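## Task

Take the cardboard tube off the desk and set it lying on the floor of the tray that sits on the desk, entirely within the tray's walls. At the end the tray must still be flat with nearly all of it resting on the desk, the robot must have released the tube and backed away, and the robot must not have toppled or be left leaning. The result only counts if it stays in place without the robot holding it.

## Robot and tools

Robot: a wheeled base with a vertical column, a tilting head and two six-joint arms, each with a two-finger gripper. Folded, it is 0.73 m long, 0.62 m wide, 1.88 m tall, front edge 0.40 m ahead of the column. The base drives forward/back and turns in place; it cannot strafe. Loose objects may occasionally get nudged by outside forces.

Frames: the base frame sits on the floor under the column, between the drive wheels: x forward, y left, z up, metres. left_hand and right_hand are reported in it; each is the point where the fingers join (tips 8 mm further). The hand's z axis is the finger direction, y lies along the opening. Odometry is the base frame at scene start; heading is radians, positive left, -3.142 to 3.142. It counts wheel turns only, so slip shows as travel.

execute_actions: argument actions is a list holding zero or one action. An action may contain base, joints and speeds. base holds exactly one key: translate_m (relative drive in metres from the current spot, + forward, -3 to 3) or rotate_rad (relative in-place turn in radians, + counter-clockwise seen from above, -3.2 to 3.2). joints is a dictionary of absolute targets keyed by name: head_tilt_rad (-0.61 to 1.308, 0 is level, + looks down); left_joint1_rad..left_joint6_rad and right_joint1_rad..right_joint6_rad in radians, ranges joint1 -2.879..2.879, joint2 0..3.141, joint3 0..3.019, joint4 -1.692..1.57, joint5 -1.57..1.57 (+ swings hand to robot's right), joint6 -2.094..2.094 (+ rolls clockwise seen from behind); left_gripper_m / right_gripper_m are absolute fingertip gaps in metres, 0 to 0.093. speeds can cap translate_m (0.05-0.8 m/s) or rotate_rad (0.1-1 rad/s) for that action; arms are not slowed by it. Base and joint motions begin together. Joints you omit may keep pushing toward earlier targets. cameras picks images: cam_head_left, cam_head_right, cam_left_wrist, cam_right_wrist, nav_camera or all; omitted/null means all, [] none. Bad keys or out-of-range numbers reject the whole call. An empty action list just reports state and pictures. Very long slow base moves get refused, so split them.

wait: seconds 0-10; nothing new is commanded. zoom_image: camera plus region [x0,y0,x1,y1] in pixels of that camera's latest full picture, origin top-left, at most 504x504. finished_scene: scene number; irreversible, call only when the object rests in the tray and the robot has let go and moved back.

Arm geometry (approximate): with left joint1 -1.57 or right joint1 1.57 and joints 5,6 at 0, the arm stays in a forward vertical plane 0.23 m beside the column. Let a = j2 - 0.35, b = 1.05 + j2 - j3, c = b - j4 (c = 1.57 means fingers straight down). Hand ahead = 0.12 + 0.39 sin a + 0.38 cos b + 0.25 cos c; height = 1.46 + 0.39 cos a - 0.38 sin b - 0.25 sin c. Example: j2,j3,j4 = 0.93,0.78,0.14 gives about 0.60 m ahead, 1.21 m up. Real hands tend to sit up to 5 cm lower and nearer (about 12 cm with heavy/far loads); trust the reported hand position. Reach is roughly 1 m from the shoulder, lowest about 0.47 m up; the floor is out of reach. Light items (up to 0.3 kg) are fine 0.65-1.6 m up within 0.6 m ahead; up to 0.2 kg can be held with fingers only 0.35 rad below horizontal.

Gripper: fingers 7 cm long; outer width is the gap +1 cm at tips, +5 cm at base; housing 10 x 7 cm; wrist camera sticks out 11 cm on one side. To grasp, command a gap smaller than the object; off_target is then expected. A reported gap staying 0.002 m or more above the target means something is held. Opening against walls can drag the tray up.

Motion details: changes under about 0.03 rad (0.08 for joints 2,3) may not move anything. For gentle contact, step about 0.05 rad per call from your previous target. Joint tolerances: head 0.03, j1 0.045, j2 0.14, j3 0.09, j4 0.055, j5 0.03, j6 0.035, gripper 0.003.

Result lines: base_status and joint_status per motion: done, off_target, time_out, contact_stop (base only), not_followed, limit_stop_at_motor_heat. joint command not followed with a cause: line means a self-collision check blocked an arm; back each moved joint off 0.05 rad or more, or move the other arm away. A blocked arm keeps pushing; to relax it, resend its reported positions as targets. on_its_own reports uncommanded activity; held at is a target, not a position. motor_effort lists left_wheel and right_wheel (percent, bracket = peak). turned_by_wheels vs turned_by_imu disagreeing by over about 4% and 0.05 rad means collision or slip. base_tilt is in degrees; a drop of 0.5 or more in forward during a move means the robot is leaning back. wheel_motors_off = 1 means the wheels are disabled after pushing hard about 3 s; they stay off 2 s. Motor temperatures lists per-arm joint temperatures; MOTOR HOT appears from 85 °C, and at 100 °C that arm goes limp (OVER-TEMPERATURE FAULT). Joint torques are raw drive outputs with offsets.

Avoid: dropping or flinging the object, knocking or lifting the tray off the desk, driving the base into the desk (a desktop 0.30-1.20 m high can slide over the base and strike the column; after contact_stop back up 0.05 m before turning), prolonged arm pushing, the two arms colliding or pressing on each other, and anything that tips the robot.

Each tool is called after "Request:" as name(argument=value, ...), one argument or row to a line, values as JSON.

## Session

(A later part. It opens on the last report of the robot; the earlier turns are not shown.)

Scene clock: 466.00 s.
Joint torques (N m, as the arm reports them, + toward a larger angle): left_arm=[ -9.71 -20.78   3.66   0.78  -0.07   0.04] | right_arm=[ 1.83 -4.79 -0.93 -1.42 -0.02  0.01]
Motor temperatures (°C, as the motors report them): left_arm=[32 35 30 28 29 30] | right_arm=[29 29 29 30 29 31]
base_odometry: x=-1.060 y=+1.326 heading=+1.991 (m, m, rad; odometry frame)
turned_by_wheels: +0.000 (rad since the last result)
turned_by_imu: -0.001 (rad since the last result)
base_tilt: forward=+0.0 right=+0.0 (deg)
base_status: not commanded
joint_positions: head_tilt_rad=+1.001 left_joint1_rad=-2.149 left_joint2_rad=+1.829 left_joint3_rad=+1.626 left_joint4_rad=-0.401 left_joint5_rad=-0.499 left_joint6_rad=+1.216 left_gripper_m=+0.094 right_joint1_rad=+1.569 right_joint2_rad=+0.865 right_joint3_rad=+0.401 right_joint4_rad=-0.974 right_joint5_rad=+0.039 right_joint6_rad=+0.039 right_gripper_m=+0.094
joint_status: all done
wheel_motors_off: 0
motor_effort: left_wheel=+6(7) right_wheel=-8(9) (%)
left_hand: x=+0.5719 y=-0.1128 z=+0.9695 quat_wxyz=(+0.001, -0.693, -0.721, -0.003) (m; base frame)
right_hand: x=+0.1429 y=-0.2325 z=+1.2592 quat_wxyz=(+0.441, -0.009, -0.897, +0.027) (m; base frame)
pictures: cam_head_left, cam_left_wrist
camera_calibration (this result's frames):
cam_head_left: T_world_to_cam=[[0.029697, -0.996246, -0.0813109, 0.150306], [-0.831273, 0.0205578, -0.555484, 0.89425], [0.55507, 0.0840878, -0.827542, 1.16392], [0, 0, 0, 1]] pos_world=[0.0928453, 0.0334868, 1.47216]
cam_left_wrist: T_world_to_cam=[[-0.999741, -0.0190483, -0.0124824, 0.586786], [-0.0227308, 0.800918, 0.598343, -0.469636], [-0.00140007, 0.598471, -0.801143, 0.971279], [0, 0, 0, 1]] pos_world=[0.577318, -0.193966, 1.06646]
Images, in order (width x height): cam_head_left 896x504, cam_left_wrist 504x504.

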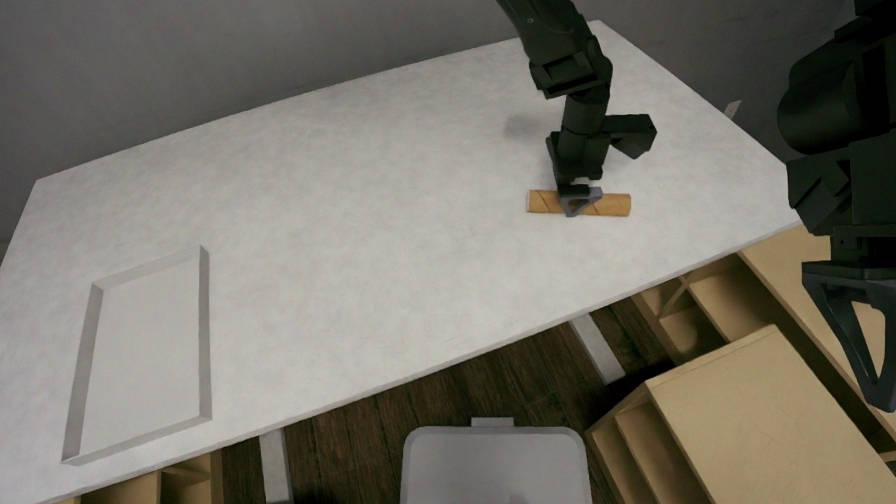

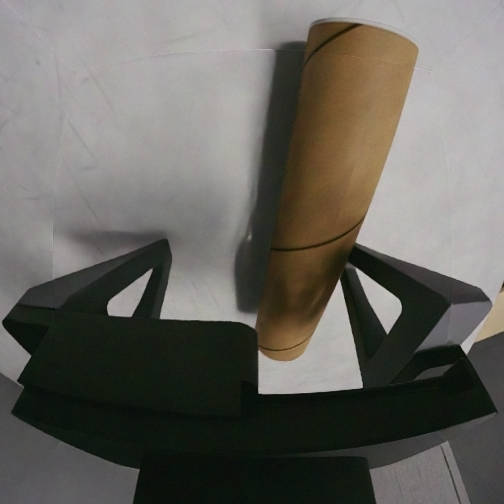

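Request:
execute_actions(
  actions=[
    {"joints": {"left_gripper_m": 0.02}},
  ],
  cameras=["cam_head_left", "cam_left_wrist"],
)

Scene clock: 479.47 s.
Joint torques (N m, as the arm reports them, + toward a larger angle): left_arm=[ -9.35 -20.7    3.74   0.67  -0.05   0.03] | right_arm=[ 1.62 -4.59 -0.93 -1.37 -0.01  0.01]
Motor temperatures (°C, as the motors report them): left_arm=[32 35 30 28 29 30] | right_arm=[29 29 29 30 29 31]
base_odometry: x=-1.060 y=+1.326 heading=+1.991 (m, m, rad; odometry frame)
turned_by_wheels: +0.000 (rad since the last result)
turned_by_imu: -0.002 (rad since the last result)
base_tilt: forward=+0.1 right=+0.0 (deg)
base_status: not commanded
joint_positions: head_tilt_rad=+1.001 left_joint1_rad=-2.149 left_joint2_rad=+1.829 left_joint3_rad=+1.626 left_joint4_rad=-0.401 left_joint5_rad=-0.499 left_joint6_rad=+1.216 left_gripper_m=+0.036 right_joint1_rad=+1.569 right_joint2_rad=+0.865 right_joint3_rad=+0.401 right_joint4_rad=-0.974 right_joint5_rad=+0.039 right_joint6_rad=+0.039 right_gripper_m=+0.094
joint_status: left_gripper_m off_target (ended at +0.036, target +0.020)
wheel_motors_off: 0
motor_effort: left_wheel=+5(6) right_wheel=-8(8) (%)
left_hand: x=+0.5719 y=-0.1128 z=+0.9695 quat_wxyz=(+0.001, -0.693, -0.721, -0.003) (m; base frame)
right_hand: x=+0.1429 y=-0.2325 z=+1.2592 quat_wxyz=(+0.441, -0.009, -0.897, +0.027) (m; base frame)
pictures: cam_head_left, cam_left_wrist
camera_calibration (this result's frames):
cam_head_left: T_world_to_cam=[[0.029697, -0.996246, -0.0813109, 0.150306], [-0.831273, 0.0205578, -0.555484, 0.89425], [0.55507, 0.0840878, -0.827542, 1.16392], [0, 0, 0, 1]] pos_world=[0.0928453, 0.0334868, 1.47216]
cam_left_wrist: T_world_to_cam=[[-0.999741, -0.0190483, -0.0124824, 0.586786], [-0.0227308, 0.800918, 0.598343, -0.469636], [-0.00140007, 0.598471, -0.801143, 0.971279], [0, 0, 0, 1]] pos_world=[0.577318, -0.193966, 1.06646]
Images, in order (width x height): cam_head_left 896x504, cam_left_wrist 504x504.

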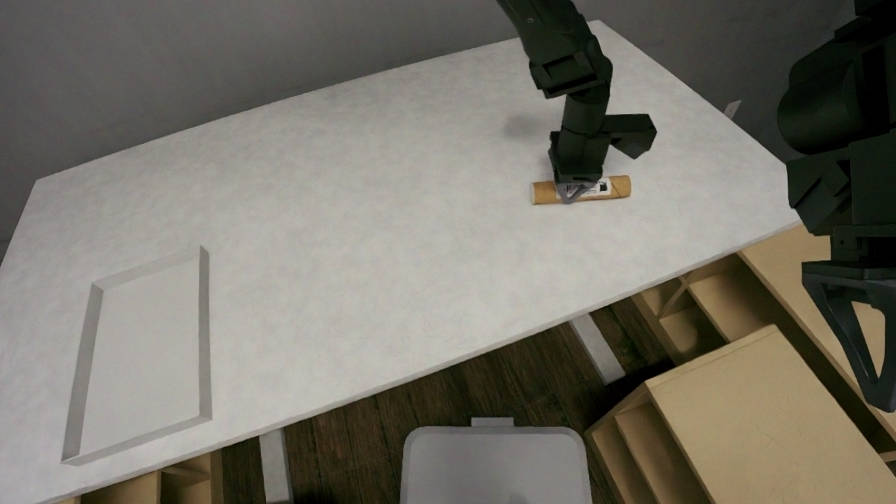

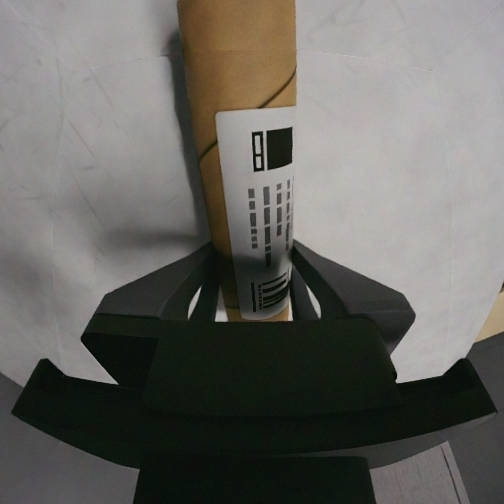

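Request:
execute_actions(
  actions=[
    {"joints": {"left_joint2_rad": 1.31, "left_joint3_rad": 1.30, "left_joint4_rad": -0.58, "left_gripper_m": 0.02}},
  ],
  cameras=["cam_left_wrist"],
)

Request:
execute_actions(
  actions=[
    {"base": {"rotate_rad": 0.53}, "joints": {"left_joint1_rad": -1.296, "left_joint2_rad": 1.31, "left_joint3_rad": 1.005, "left_joint4_rad": -0.22, "left_joint5_rad": 0.237, "left_joint6_rad": 0.284, "left_gripper_m": 0.02}},
  ],
  cameras=["cam_head_left", "cam_head_right", "cam_left_wrist"],
)

Scene clock: 561.50 s.
Joint torques (N m, as the arm reports them, + toward a larger angle): left_arm=[ -6.24 -18.27   4.56   0.32  -0.06   0.02] | right_arm=[ 1.42 -4.7  -0.94 -1.36  0.01 -0.01]
Motor temperatures (°C, as the motors report them): left_arm=[32 36 30 28 29 30] | right_arm=[29 29 29 30 29 31]
base_odometry: x=-1.060 y=+1.326 heading=+1.991 (m, m, rad; odometry frame)
turned_by_wheels: +0.000 (rad since the last result)
turned_by_imu: -0.002 (rad since the last result)
base_tilt: forward=+0.0 right=+0.0 (deg)
base_status: not commanded
joint_positions: head_tilt_rad=+1.001 left_joint1_rad=-2.149 left_joint2_rad=+1.303 left_joint3_rad=+1.299 left_joint4_rad=-0.578 left_joint5_rad=-0.499 left_joint6_rad=+1.216 left_gripper_m=+0.036 right_joint1_rad=+1.569 right_joint2_rad=+0.865 right_joint3_rad=+0.401 right_joint4_rad=-0.974 right_joint5_rad=+0.039 right_joint6_rad=+0.039 right_gripper_m=+0.094
joint_status: left_gripper_m off_target (ended at +0.036, target +0.020); the others done
wheel_motors_off: 0
motor_effort: left_wheel=+7(6) right_wheel=-9(10) (%)
left_hand: x=+0.5921 y=-0.0110 z=+1.1614 quat_wxyz=(-0.007, -0.689, -0.725, -0.007) (m; base frame)
right_hand: x=+0.1429 y=-0.2325 z=+1.2592 quat_wxyz=(+0.441, -0.009, -0.897, +0.027) (m; base frame)
pictures: cam_left_wrist
camera_calibration (this result's frames):
cam_left_wrist: T_world_to_cam=[[-0.999114, -0.0292755, -0.0302241, 0.631423], [-0.0415017, 0.80407, 0.593085, -0.648292], [0.0069394, 0.593814, -0.804573, 1.0631], [0, 0, 0, 1]] pos_world=[0.596582, -0.0915245, 1.25891]
Images, in order (width x height): cam_left_wrist 504x504.

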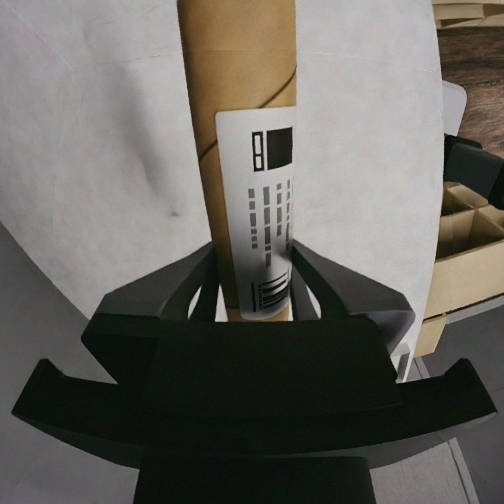

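Scene clock: 563.47 s.
Joint torques (N m, as the arm reports them, + toward a larger angle): left_arm=[  0.58 -17.93   2.02   0.64   0.11  -0.05] | right_arm=[ 1.49 -4.27 -0.95 -1.39 -0.01  0.01]
Motor temperatures (°C, as the motors report them): left_arm=[32 36 30 28 29 30] | right_arm=[29 29 29 30 29 31]
base_odometry: x=-1.060 y=+1.326 heading=+2.519 (m, m, rad; odometry frame)
turned_by_wheels: +0.528 (rad since the last result)
turned_by_imu: +0.522 (rad since the last result)
base_tilt: forward=+0.0 right=+0.0 (deg)
base_status: done
joint_positions: head_tilt_rad=+1.001 left_joint1_rad=-1.283 left_joint2_rad=+1.314 left_joint3_rad=+1.007 left_joint4_rad=-0.226 left_joint5_rad=+0.233 left_joint6_rad=+0.291 left_gripper_m=+0.036 right_joint1_rad=+1.569 right_joint2_rad=+0.865 right_joint3_rad=+0.400 right_joint4_rad=-0.974 right_joint5_rad=+0.039 right_joint6_rad=+0.039 right_gripper_m=+0.094
joint_status: left_gripper_m off_target (ended at +0.036, target +0.020); the others done
wheel_motors_off: 0
motor_effort: left_wheel=-1(41) right_wheel=+0(59) (%)
left_hand: x=+0.5148 y=+0.3464 z=+1.0705 quat_wxyz=(-0.003, -0.073, -0.997, -0.009) (m; base frame)
right_hand: x=+0.1427 y=-0.2325 z=+1.2593 quat_wxyz=(+0.441, -0.009, -0.897, +0.027) (m; base frame)
pictures: cam_head_left, cam_head_right, cam_left_wrist
camera_calibration (this result's frames):
cam_head_left: T_world_to_cam=[[0.029697, -0.996246, -0.0813109, 0.150306], [-0.831273, 0.0205578, -0.555484, 0.89425], [0.55507, 0.0840878, -0.827542, 1.16392], [0, 0, 0, 1]] pos_world=[0.0928453, 0.0334868, 1.47216]
cam_head_right: T_world_to_cam=[[0.033182, -0.996837, -0.0722106, 0.0854202], [-0.831084, 0.0126122, -0.556004, 0.895636], [0.555156, 0.0784623, -0.828037, 1.1613], [0, 0, 0, 1]] pos_world=[0.0968097, -0.0172644, 1.46575]
cam_left_wrist: T_world_to_cam=[[-0.166175, -0.985708, -0.0276546, 0.461736], [-0.79806, 0.117962, 0.59092, -0.255491], [-0.579212, 0.120266, -0.806256, 1.24591], [0, 0, 0, 1]] pos_world=[0.594477, 0.335435, 1.16827]
Images, in order (width x height): cam_head_left 896x504, cam_head_right 896x504, cam_left_wrist 504x504.

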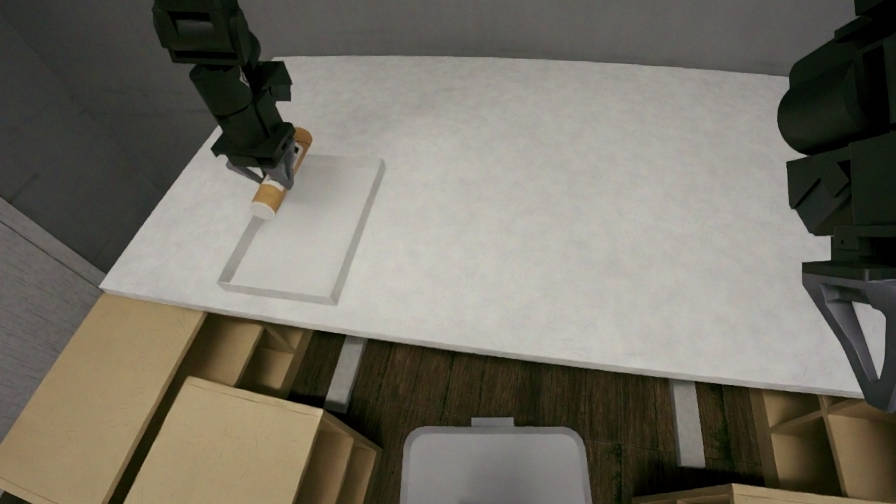

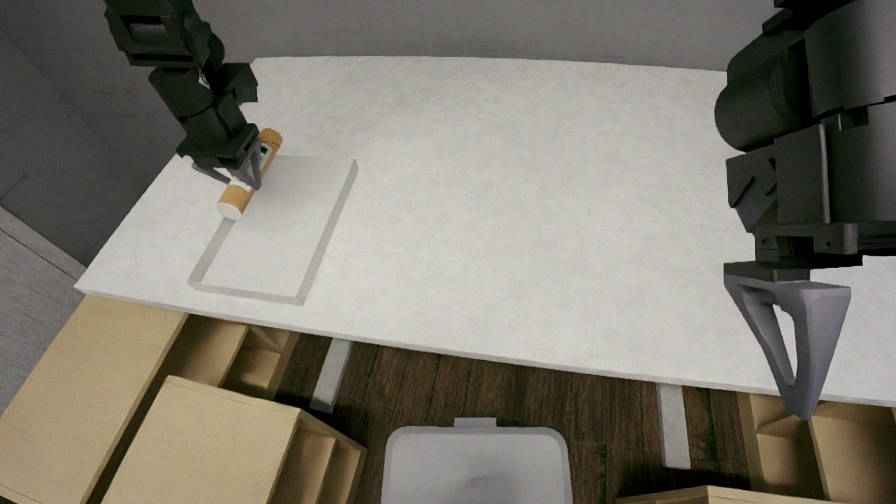

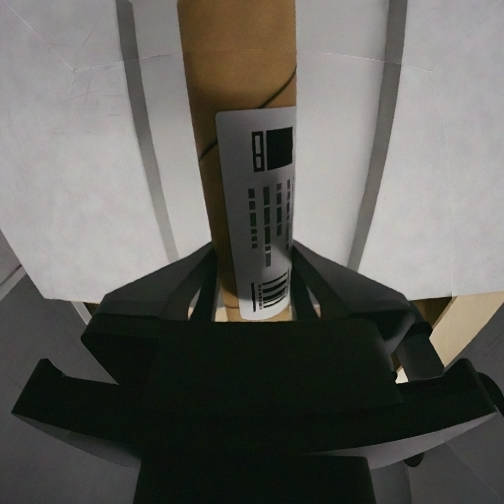

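Request:
zoom_image(
  camera="cam_head_left",
  region=[190, 110, 410, 320],
)

Request:
zoom_image(
  camera="cam_left_wrist",
  region=[90, 0, 430, 300],
)

Region (190, 110, 410, 320) of cam_head_left's 896x504 image, scaled by 2.291, with more detail than that image has; it fills the top 481 rows of this view, and the rest is white.

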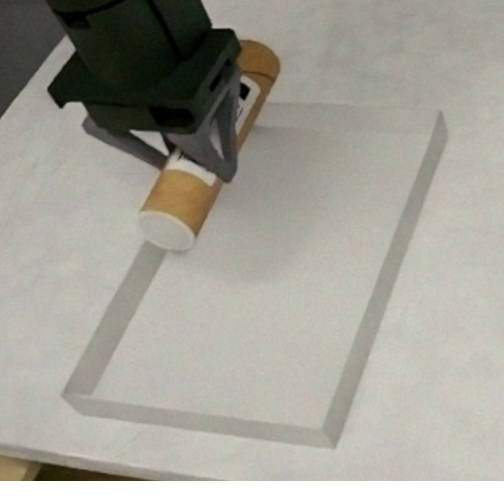

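Region (90, 0, 430, 300) of cam_left_wrist's 504x504 image, scaled by 1.482, with more detail than that image has; it fills the top 445 rows of this view, and the rest is white.

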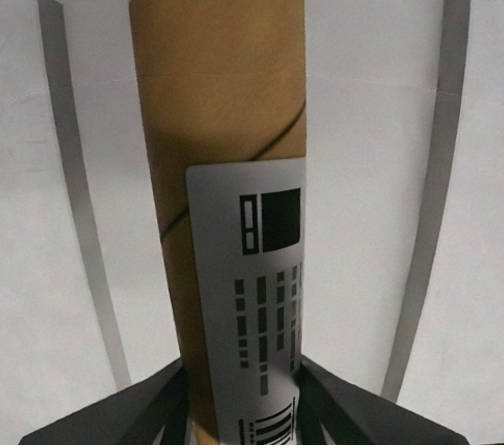

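Request:
execute_actions(
  actions=[
    {"joints": {"left_joint2_rad": 1.535, "left_joint3_rad": 1.097, "left_joint4_rad": -0.083, "left_gripper_m": 0.02}},
  ],
  cameras=["cam_head_left", "cam_head_right", "cam_left_wrist"],
)

Scene clock: 601.80 s.
Joint torques (N m, as the arm reports them, + toward a larger angle): left_arm=[  1.34 -19.14   1.64   0.47   0.12  -0.03] | right_arm=[ 1.78 -4.67 -1.02 -1.43 -0.02  0.  ]
Motor temperatures (°C, as the motors report them): left_arm=[31 36 30 28 29 30] | right_arm=[29 29 29 30 29 31]
base_odometry: x=-1.060 y=+1.326 heading=+2.519 (m, m, rad; odometry frame)
turned_by_wheels: +0.000 (rad since the last result)
turned_by_imu: -0.002 (rad since the last result)
base_tilt: forward=+0.0 right=+0.0 (deg)
base_status: not commanded
joint_positions: head_tilt_rad=+1.001 left_joint1_rad=-1.283 left_joint2_rad=+1.552 left_joint3_rad=+1.090 left_joint4_rad=-0.085 left_joint5_rad=+0.233 left_joint6_rad=+0.291 left_gripper_m=+0.036 right_joint1_rad=+1.569 right_joint2_rad=+0.865 right_joint3_rad=+0.400 right_joint4_rad=-0.974 right_joint5_rad=+0.039 right_joint6_rad=+0.039 right_gripper_m=+0.094
joint_status: left_gripper_m off_target (ended at +0.036, target +0.020); the others done
wheel_motors_off: 0
motor_effort: left_wheel=-3(4) right_wheel=+2(3) (%)
left_hand: x=+0.4942 y=+0.3655 z=+0.9839 quat_wxyz=(+0.004, -0.071, -0.997, -0.007) (m; base frame)
right_hand: x=+0.1427 y=-0.2325 z=+1.2593 quat_wxyz=(+0.441, -0.009, -0.897, +0.027) (m; base frame)
pictures: cam_head_left, cam_head_right, cam_left_wrist
camera_calibration (this result's frames):
cam_head_left: T_world_to_cam=[[0.029697, -0.996246, -0.0813109, 0.150306], [-0.831273, 0.0205578, -0.555483, 0.89425], [0.55507, 0.0840878, -0.827543, 1.16392], [0, 0, 0, 1]] pos_world=[0.0928453, 0.0334868, 1.47216]
cam_head_right: T_world_to_cam=[[0.033182, -0.996837, -0.0722106, 0.0854202], [-0.831084, 0.0126122, -0.556004, 0.895636], [0.555156, 0.0784623, -0.828037, 1.1613], [0, 0, 0, 1]] pos_world=[0.0968097, -0.0172644, 1.46575]
cam_left_wrist: T_world_to_cam=[[-0.163263, -0.986307, -0.0233136, 0.469258], [-0.79085, 0.116708, 0.600779, -0.235794], [-0.589832, 0.116523, -0.799075, 1.16138], [0, 0, 0, 1]] pos_world=[0.575157, 0.355024, 1.08063]
Images, in order (width x height): cam_head_left 896x504, cam_head_right 896x504, cam_left_wrist 504x504.

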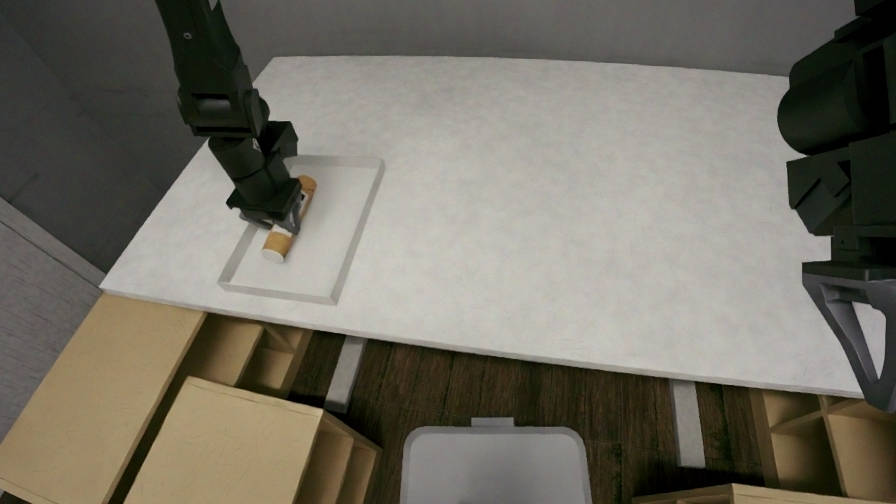

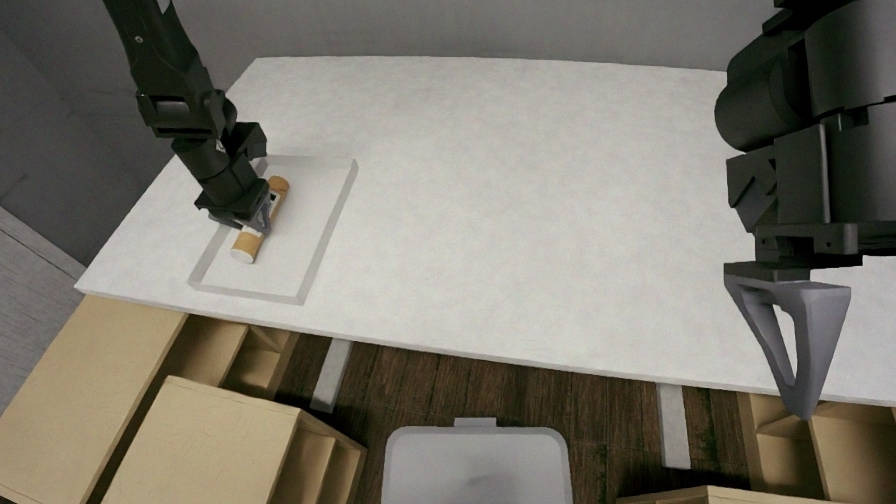

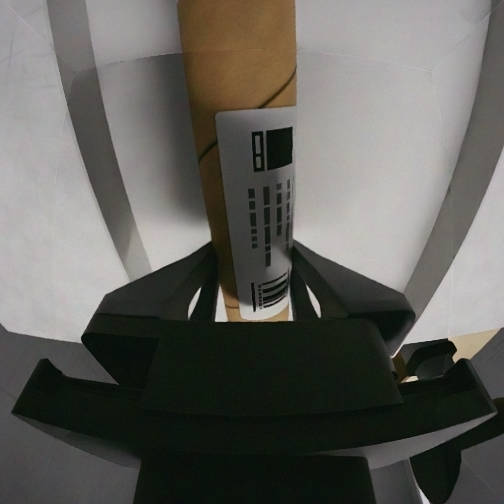

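Request:
zoom_image(
  camera="cam_left_wrist",
  region=[40, 40, 240, 240],
)

Request:
zoom_image(
  camera="cam_left_wrist",
  region=[304, 40, 504, 240],
)

Request:
zoom_image(
  camera="cam_head_left",
  region=[210, 150, 390, 310],
)

Region (40, 40, 240, 240) of cam_left_wrist's 504x504 image, scaled by 2.520, with more detail than that image has.

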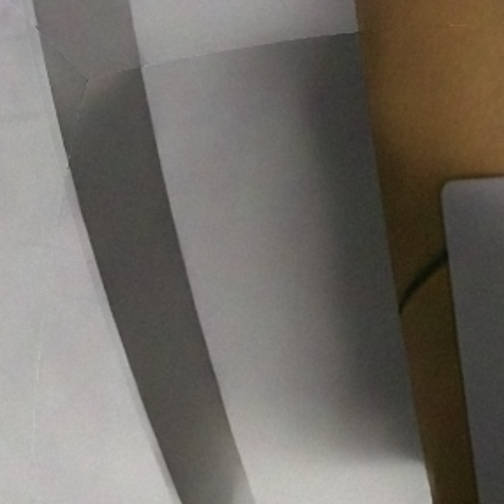

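Region (304, 40, 504, 240) of cam_left_wrist's 504x504 image, scaled by 2.520, with more detail than that image has.

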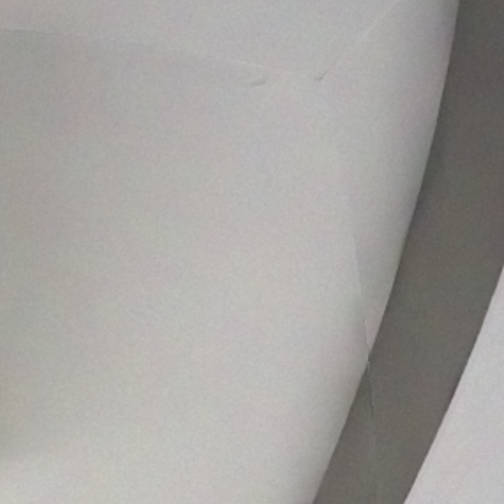

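Region (210, 150, 390, 310) of cam_head_left's 896x504 image, scaled by 2.800, with more detail than that image has.

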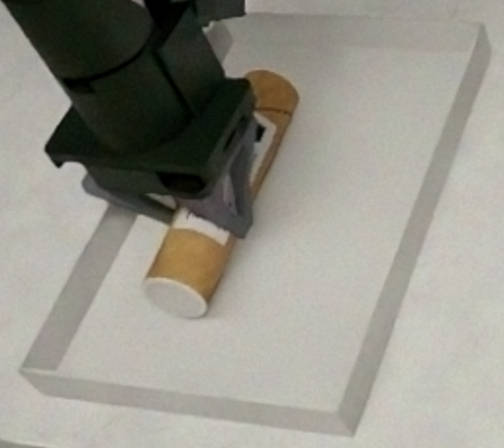

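Request:
execute_actions(
  actions=[
    {"joints": {"left_joint2_rad": 1.582, "left_joint3_rad": 1.118, "left_joint4_rad": -0.06, "left_gripper_m": 0.02}},
  ],
  cameras=["cam_head_left", "cam_left_wrist"],
)

Scene clock: 629.23 s.
Joint torques (N m, as the arm reports them, + toward a larger angle): left_arm=[  1.29 -16.31   1.53   0.85   0.09  -0.05] | right_arm=[ 1.39 -4.56 -1.01 -1.45 -0.03  0.01]
Motor temperatures (°C, as the motors report them): left_arm=[31 36 30 28 29 30] | right_arm=[29 29 29 30 29 31]
base_odometry: x=-1.060 y=+1.326 heading=+2.519 (m, m, rad; odometry frame)
turned_by_wheels: +0.000 (rad since the last result)
turned_by_imu: -0.001 (rad since the last result)
base_tilt: forward=+0.0 right=+0.0 (deg)
base_status: not commanded
joint_positions: head_tilt_rad=+1.001 left_joint1_rad=-1.283 left_joint2_rad=+1.565 left_joint3_rad=+1.113 left_joint4_rad=-0.073 left_joint5_rad=+0.233 left_joint6_rad=+0.291 left_gripper_m=+0.036 right_joint1_rad=+1.569 right_joint2_rad=+0.865 right_joint3_rad=+0.400 right_joint4_rad=-0.974 right_joint5_rad=+0.039 right_joint6_rad=+0.039 right_gripper_m=+0.094
joint_status: left_gripper_m off_target (ended at +0.036, target +0.020); the others done
wheel_motors_off: 0
motor_effort: left_wheel=-4(4) right_wheel=+3(3) (%)
left_hand: x=+0.5049 y=+0.3682 z=+0.9796 quat_wxyz=(-0.007, -0.074, -0.997, -0.009) (m; base frame)
right_hand: x=+0.1427 y=-0.2325 z=+1.2593 quat_wxyz=(+0.441, -0.009, -0.897, +0.027) (m; base frame)
pictures: cam_head_left, cam_left_wrist
camera_calibration (this result's frames):
cam_head_left: T_world_to_cam=[[0.029697, -0.996246, -0.0813109, 0.150306], [-0.831273, 0.0205578, -0.555484, 0.89425], [0.55507, 0.0840878, -0.827542, 1.16392], [0, 0, 0, 1]] pos_world=[0.0928453, 0.0334868, 1.47216]
cam_left_wrist: T_world_to_cam=[[-0.168062, -0.985322, -0.0299254, 0.482097], [-0.802778, 0.119183, 0.584245, -0.203742], [-0.572103, 0.122213, -0.811025, 1.16463], [0, 0, 0, 1]] pos_world=[0.583752, 0.35697, 1.07801]
Images, in order (width x height): cam_head_left 896x504, cam_left_wrist 504x504.

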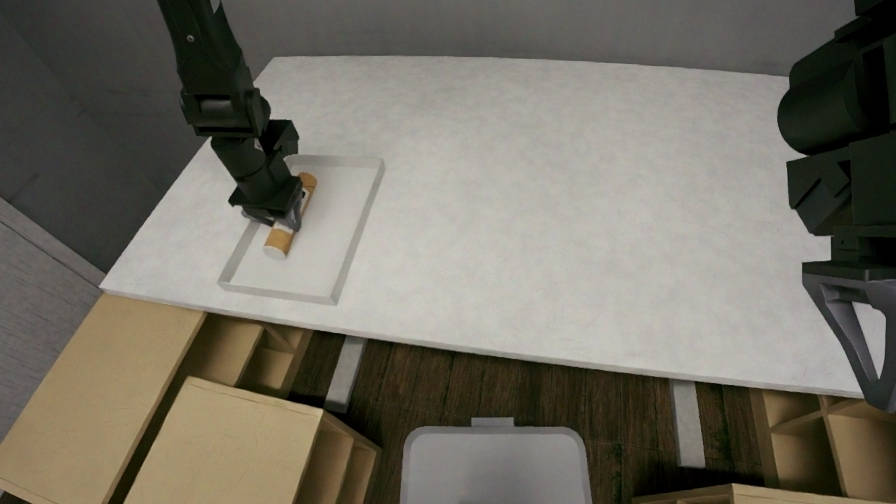

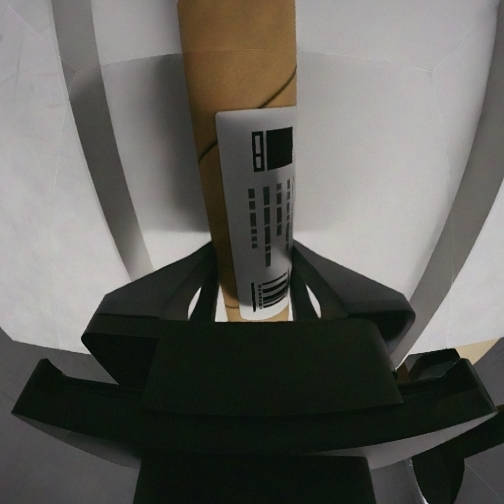

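Request:
execute_actions(
  actions=[
    {"joints": {"left_joint2_rad": 1.604, "left_gripper_m": 0.02}},
  ],
  cameras=["cam_left_wrist"],
)

Scene clock: 636.47 s.
Joint torques (N m, as the arm reports them, + toward a larger angle): left_arm=[  1.67 -16.29   1.43   0.78   0.02  -0.04] | right_arm=[ 1.67 -4.81 -0.99 -1.35  0.01  0.01]
Motor temperatures (°C, as the motors report them): left_arm=[31 36 30 28 29 30] | right_arm=[29 29 29 30 29 31]
base_odometry: x=-1.060 y=+1.326 heading=+2.519 (m, m, rad; odometry frame)
turned_by_wheels: +0.000 (rad since the last result)
turned_by_imu: -0.001 (rad since the last result)
base_tilt: forward=+0.0 right=+0.0 (deg)
base_status: not commanded
joint_positions: head_tilt_rad=+1.001 left_joint1_rad=-1.283 left_joint2_rad=+1.581 left_joint3_rad=+1.113 left_joint4_rad=-0.073 left_joint5_rad=+0.235 left_joint6_rad=+0.291 left_gripper_m=+0.036 right_joint1_rad=+1.569 right_joint2_rad=+0.865 right_joint3_rad=+0.400 right_joint4_rad=-0.974 right_joint5_rad=+0.039 right_joint6_rad=+0.039 right_gripper_m=+0.094
joint_status: left_gripper_m off_target (ended at +0.036, target +0.020); the others done
wheel_motors_off: 0
motor_effort: left_wheel=-5(5) right_wheel=+4(4) (%)
left_hand: x=+0.4970 y=+0.3684 z=+0.9735 quat_wxyz=(+0.001, -0.072, -0.997, -0.007) (m; base frame)
right_hand: x=+0.1427 y=-0.2325 z=+1.2593 quat_wxyz=(+0.441, -0.009, -0.897, +0.027) (m; base frame)
pictures: cam_left_wrist
camera_calibration (this result's frames):
cam_left_wrist: T_world_to_cam=[[-0.164599, -0.986076, -0.0236759, 0.473194], [-0.794309, 0.118281, 0.595888, -0.221728], [-0.584791, 0.116888, -0.802719, 1.15533], [0, 0, 0, 1]] pos_world=[0.577392, 0.357787, 1.07073]
Images, in order (width x height): cam_left_wrist 504x504.

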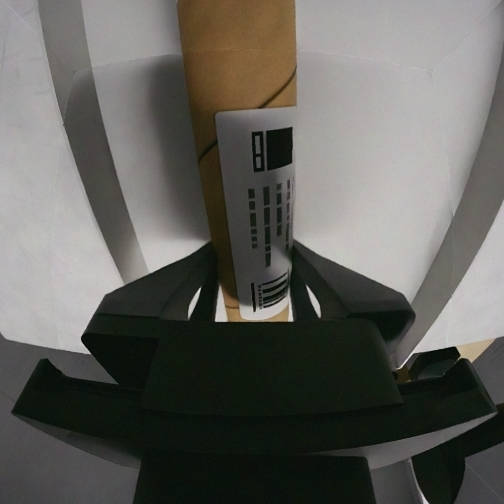

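Request:
execute_actions(
  actions=[
    {"joints": {"left_joint2_rad": 1.585, "left_gripper_m": 0.068}},
  ],
  cameras=["cam_head_left", "cam_left_wrist"],
)

Scene clock: 649.83 s.
Joint torques (N m, as the arm reports them, + toward a larger angle): left_arm=[  1.86 -17.7    1.29   0.76   0.01  -0.06] | right_arm=[ 1.6  -4.88 -0.85 -1.36 -0.01  0.01]
Motor temperatures (°C, as the motors report them): left_arm=[31 36 30 28 29 30] | right_arm=[29 29 29 30 29 31]
base_odometry: x=-1.060 y=+1.326 heading=+2.519 (m, m, rad; odometry frame)
turned_by_wheels: +0.000 (rad since the last result)
turned_by_imu: -0.001 (rad since the last result)
base_tilt: forward=+0.1 right=+0.0 (deg)
base_status: not commanded
joint_positions: head_tilt_rad=+1.001 left_joint1_rad=-1.283 left_joint2_rad=+1.580 left_joint3_rad=+1.114 left_joint4_rad=-0.073 left_joint5_rad=+0.235 left_joint6_rad=+0.291 left_gripper_m=+0.068 right_joint1_rad=+1.569 right_joint2_rad=+0.865 right_joint3_rad=+0.400 right_joint4_rad=-0.974 right_joint5_rad=+0.039 right_joint6_rad=+0.039 right_gripper_m=+0.094
joint_status: all done
wheel_motors_off: 0
motor_effort: left_wheel=-4(5) right_wheel=+3(3) (%)
left_hand: x=+0.4979 y=+0.3681 z=+0.9739 quat_wxyz=(+0.000, -0.072, -0.997, -0.007) (m; base frame)
right_hand: x=+0.1427 y=-0.2325 z=+1.2593 quat_wxyz=(+0.441, -0.009, -0.897, +0.027) (m; base frame)
pictures: cam_head_left, cam_left_wrist
camera_calibration (this result's frames):
cam_head_left: T_world_to_cam=[[0.029697, -0.996246, -0.0813109, 0.150306], [-0.831273, 0.0205578, -0.555484, 0.894251], [0.55507, 0.0840878, -0.827542, 1.16392], [0, 0, 0, 1]] pos_world=[0.0928454, 0.0334868, 1.47216]
cam_left_wrist: T_world_to_cam=[[-0.165122, -0.985986, -0.0238048, 0.473462], [-0.795113, 0.118798, 0.594712, -0.21992], [-0.583549, 0.117127, -0.803587, 1.1563], [0, 0, 0, 1]] pos_world=[0.578075, 0.357519, 1.07125]
Images, in order (width x height): cam_head_left 896x504, cam_left_wrist 504x504.

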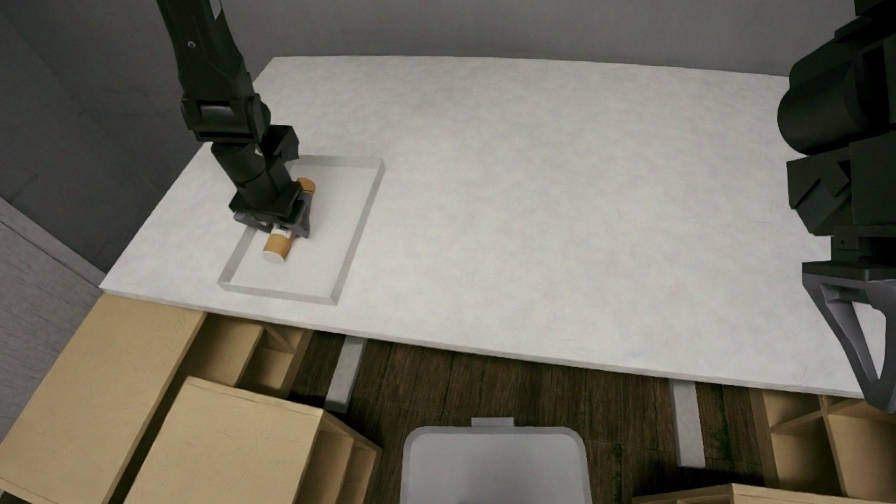

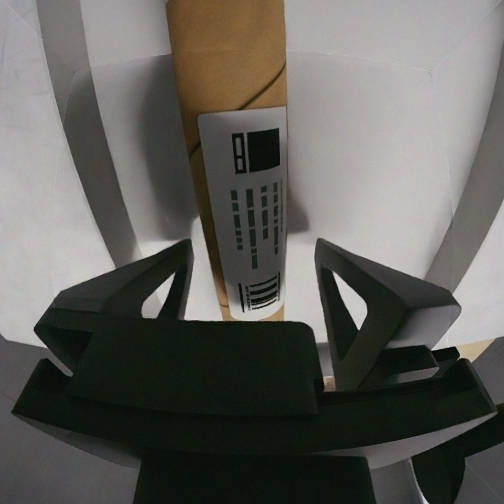

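Request:
execute_actions(
  actions=[
    {"joints": {"left_joint2_rad": 1.0, "left_joint3_rad": 0.68, "left_joint4_rad": -0.4, "left_gripper_m": 0.08}},
  ],
  cameras=["cam_head_left", "cam_left_wrist"],
)

Scene clock: 666.13 s.
Joint torques (N m, as the arm reports them, + toward a larger angle): left_arm=[ -0.49 -12.81   1.77   0.04   0.03  -0.04] | right_arm=[ 1.85 -4.89 -0.81 -1.26 -0.01 -0.01]
Motor temperatures (°C, as the motors report them): left_arm=[31 36 30 28 29 30] | right_arm=[29 29 29 30 29 31]
base_odometry: x=-1.060 y=+1.326 heading=+2.519 (m, m, rad; odometry frame)
turned_by_wheels: +0.000 (rad since the last result)
turned_by_imu: -0.002 (rad since the last result)
base_tilt: forward=+0.1 right=+0.0 (deg)
base_status: not commanded
joint_positions: head_tilt_rad=+1.001 left_joint1_rad=-1.283 left_joint2_rad=+0.993 left_joint3_rad=+0.682 left_joint4_rad=-0.394 left_joint5_rad=+0.235 left_joint6_rad=+0.291 left_gripper_m=+0.080 right_joint1_rad=+1.569 right_joint2_rad=+0.865 right_joint3_rad=+0.400 right_joint4_rad=-0.974 right_joint5_rad=+0.039 right_joint6_rad=+0.039 right_gripper_m=+0.094
joint_status: all done
wheel_motors_off: 0
motor_effort: left_wheel=-3(4) right_wheel=+4(4) (%)
left_hand: x=+0.3901 y=+0.3051 z=+1.1578 quat_wxyz=(+0.078, -0.052, -0.995, +0.011) (m; base frame)
right_hand: x=+0.1427 y=-0.2325 z=+1.2593 quat_wxyz=(+0.441, -0.009, -0.897, +0.027) (m; base frame)
pictures: cam_head_left, cam_left_wrist
camera_calibration (this result's frames):
cam_head_left: T_world_to_cam=[[0.029697, -0.996246, -0.0813109, 0.150306], [-0.831273, 0.0205578, -0.555484, 0.89425], [0.55507, 0.0840878, -0.827543, 1.16392], [0, 0, 0, 1]] pos_world=[0.0928453, 0.0334868, 1.47216]
cam_left_wrist: T_world_to_cam=[[-0.124815, -0.991922, 0.0226417, 0.330208], [-0.695535, 0.103749, 0.710962, -0.57632], [-0.707568, 0.0729904, -0.702866, 1.19379], [0, 0, 0, 1]] pos_world=[0.485048, 0.300198, 1.24134]
Images, in order (width x height): cam_head_left 896x504, cam_left_wrist 504x504.

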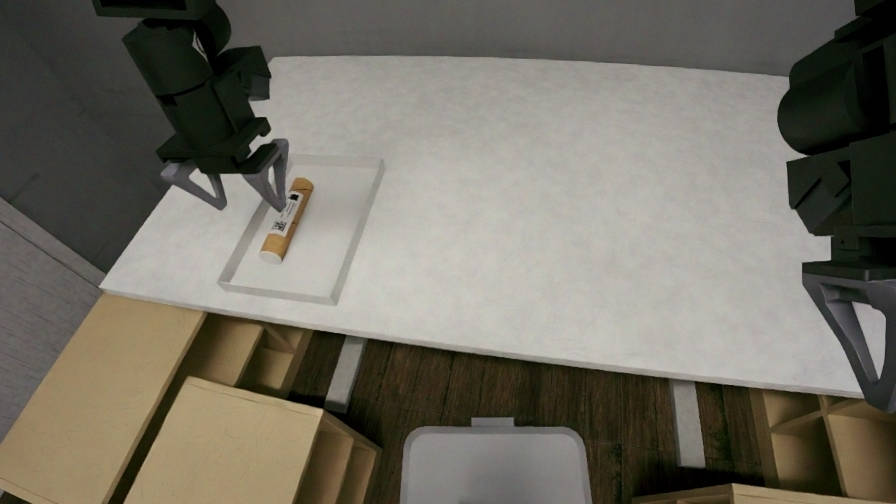

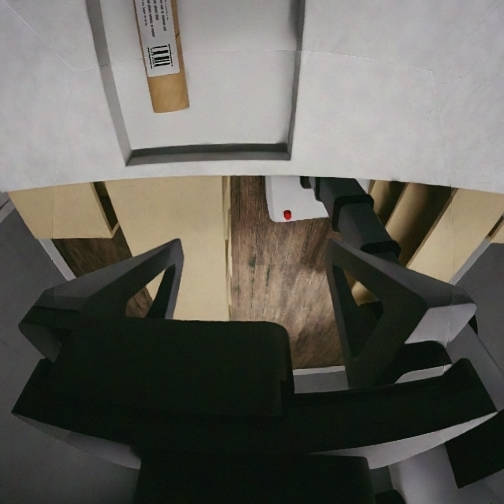

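Request:
execute_actions(
  actions=[
    {"base": {"translate_m": -0.18}, "joints": {"left_joint1_rad": -1.57, "left_joint2_rad": 0.88, "left_joint3_rad": 0.38, "left_joint4_rad": -0.94, "left_joint5_rad": 0.0, "left_joint6_rad": 0.04}},
  ],
  cameras=["cam_head_left"],
)

Scene clock: 675.33 s.
Joint torques (N m, as the arm reports them, + toward a larger angle): left_arm=[-1.19 -6.8  -0.31 -1.61 -0.27 -0.06] | right_arm=[ 1.85 -4.71 -0.65 -1.33  0.   -0.01]
Motor temperatures (°C, as the motors report them): left_arm=[31 35 30 28 29 30] | right_arm=[29 29 29 30 29 31]
base_odometry: x=-0.914 y=+1.221 heading=+2.521 (m, m, rad; odometry frame)
turned_by_wheels: +0.002 (rad since the last result)
turned_by_imu: +0.000 (rad since the last result)
base_tilt: forward=+0.0 right=+0.0 (deg)
base_status: done
joint_positions: head_tilt_rad=+1.001 left_joint1_rad=-1.566 left_joint2_rad=+0.875 left_joint3_rad=+0.375 left_joint4_rad=-0.925 left_joint5_rad=+0.004 left_joint6_rad=+0.049 left_gripper_m=+0.080 right_joint1_rad=+1.569 right_joint2_rad=+0.864 right_joint3_rad=+0.397 right_joint4_rad=-0.974 right_joint5_rad=+0.039 right_joint6_rad=+0.039 right_gripper_m=+0.094
joint_status: all done
wheel_motors_off: 0
motor_effort: left_wheel=+1(75) right_wheel=+0(62) (%)
left_hand: x=+0.1343 y=+0.2248 z=+1.2541 quat_wxyz=(+0.436, -0.019, -0.900, +0.011) (m; base frame)
right_hand: x=+0.1409 y=-0.2325 z=+1.2599 quat_wxyz=(+0.442, -0.009, -0.896, +0.027) (m; base frame)
pictures: cam_head_left
camera_calibration (this result's frames):
cam_head_left: T_world_to_cam=[[0.0296638, -0.996246, -0.081323, 0.150327], [-0.8315, 0.0205578, -0.555144, 0.893739], [0.554732, 0.0840878, -0.827769, 1.16429], [0, 0, 0, 1]] pos_world=[0.0928177, 0.0334868, 1.47214]
Images, in order (width x height): cam_head_left 896x504.

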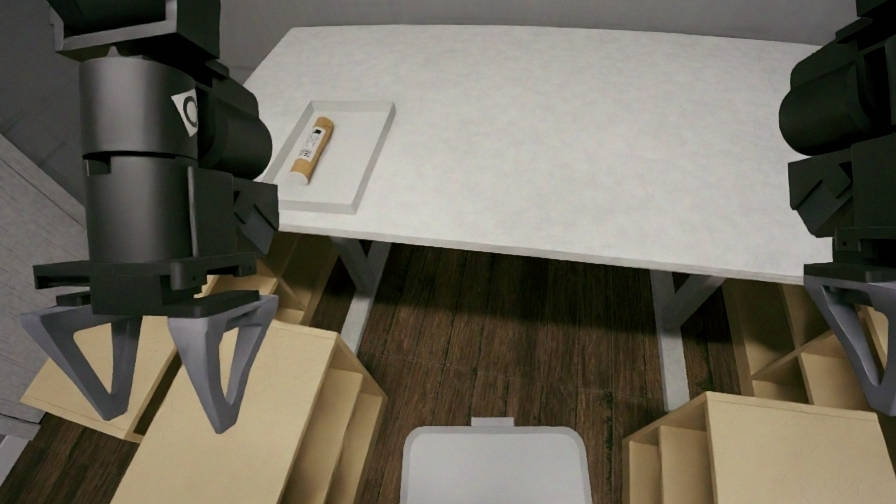

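The tube lies inside the tray and the robot is clear.

Request:
finished_scene(
  scene=1,
)

The scene is finished: the task was done.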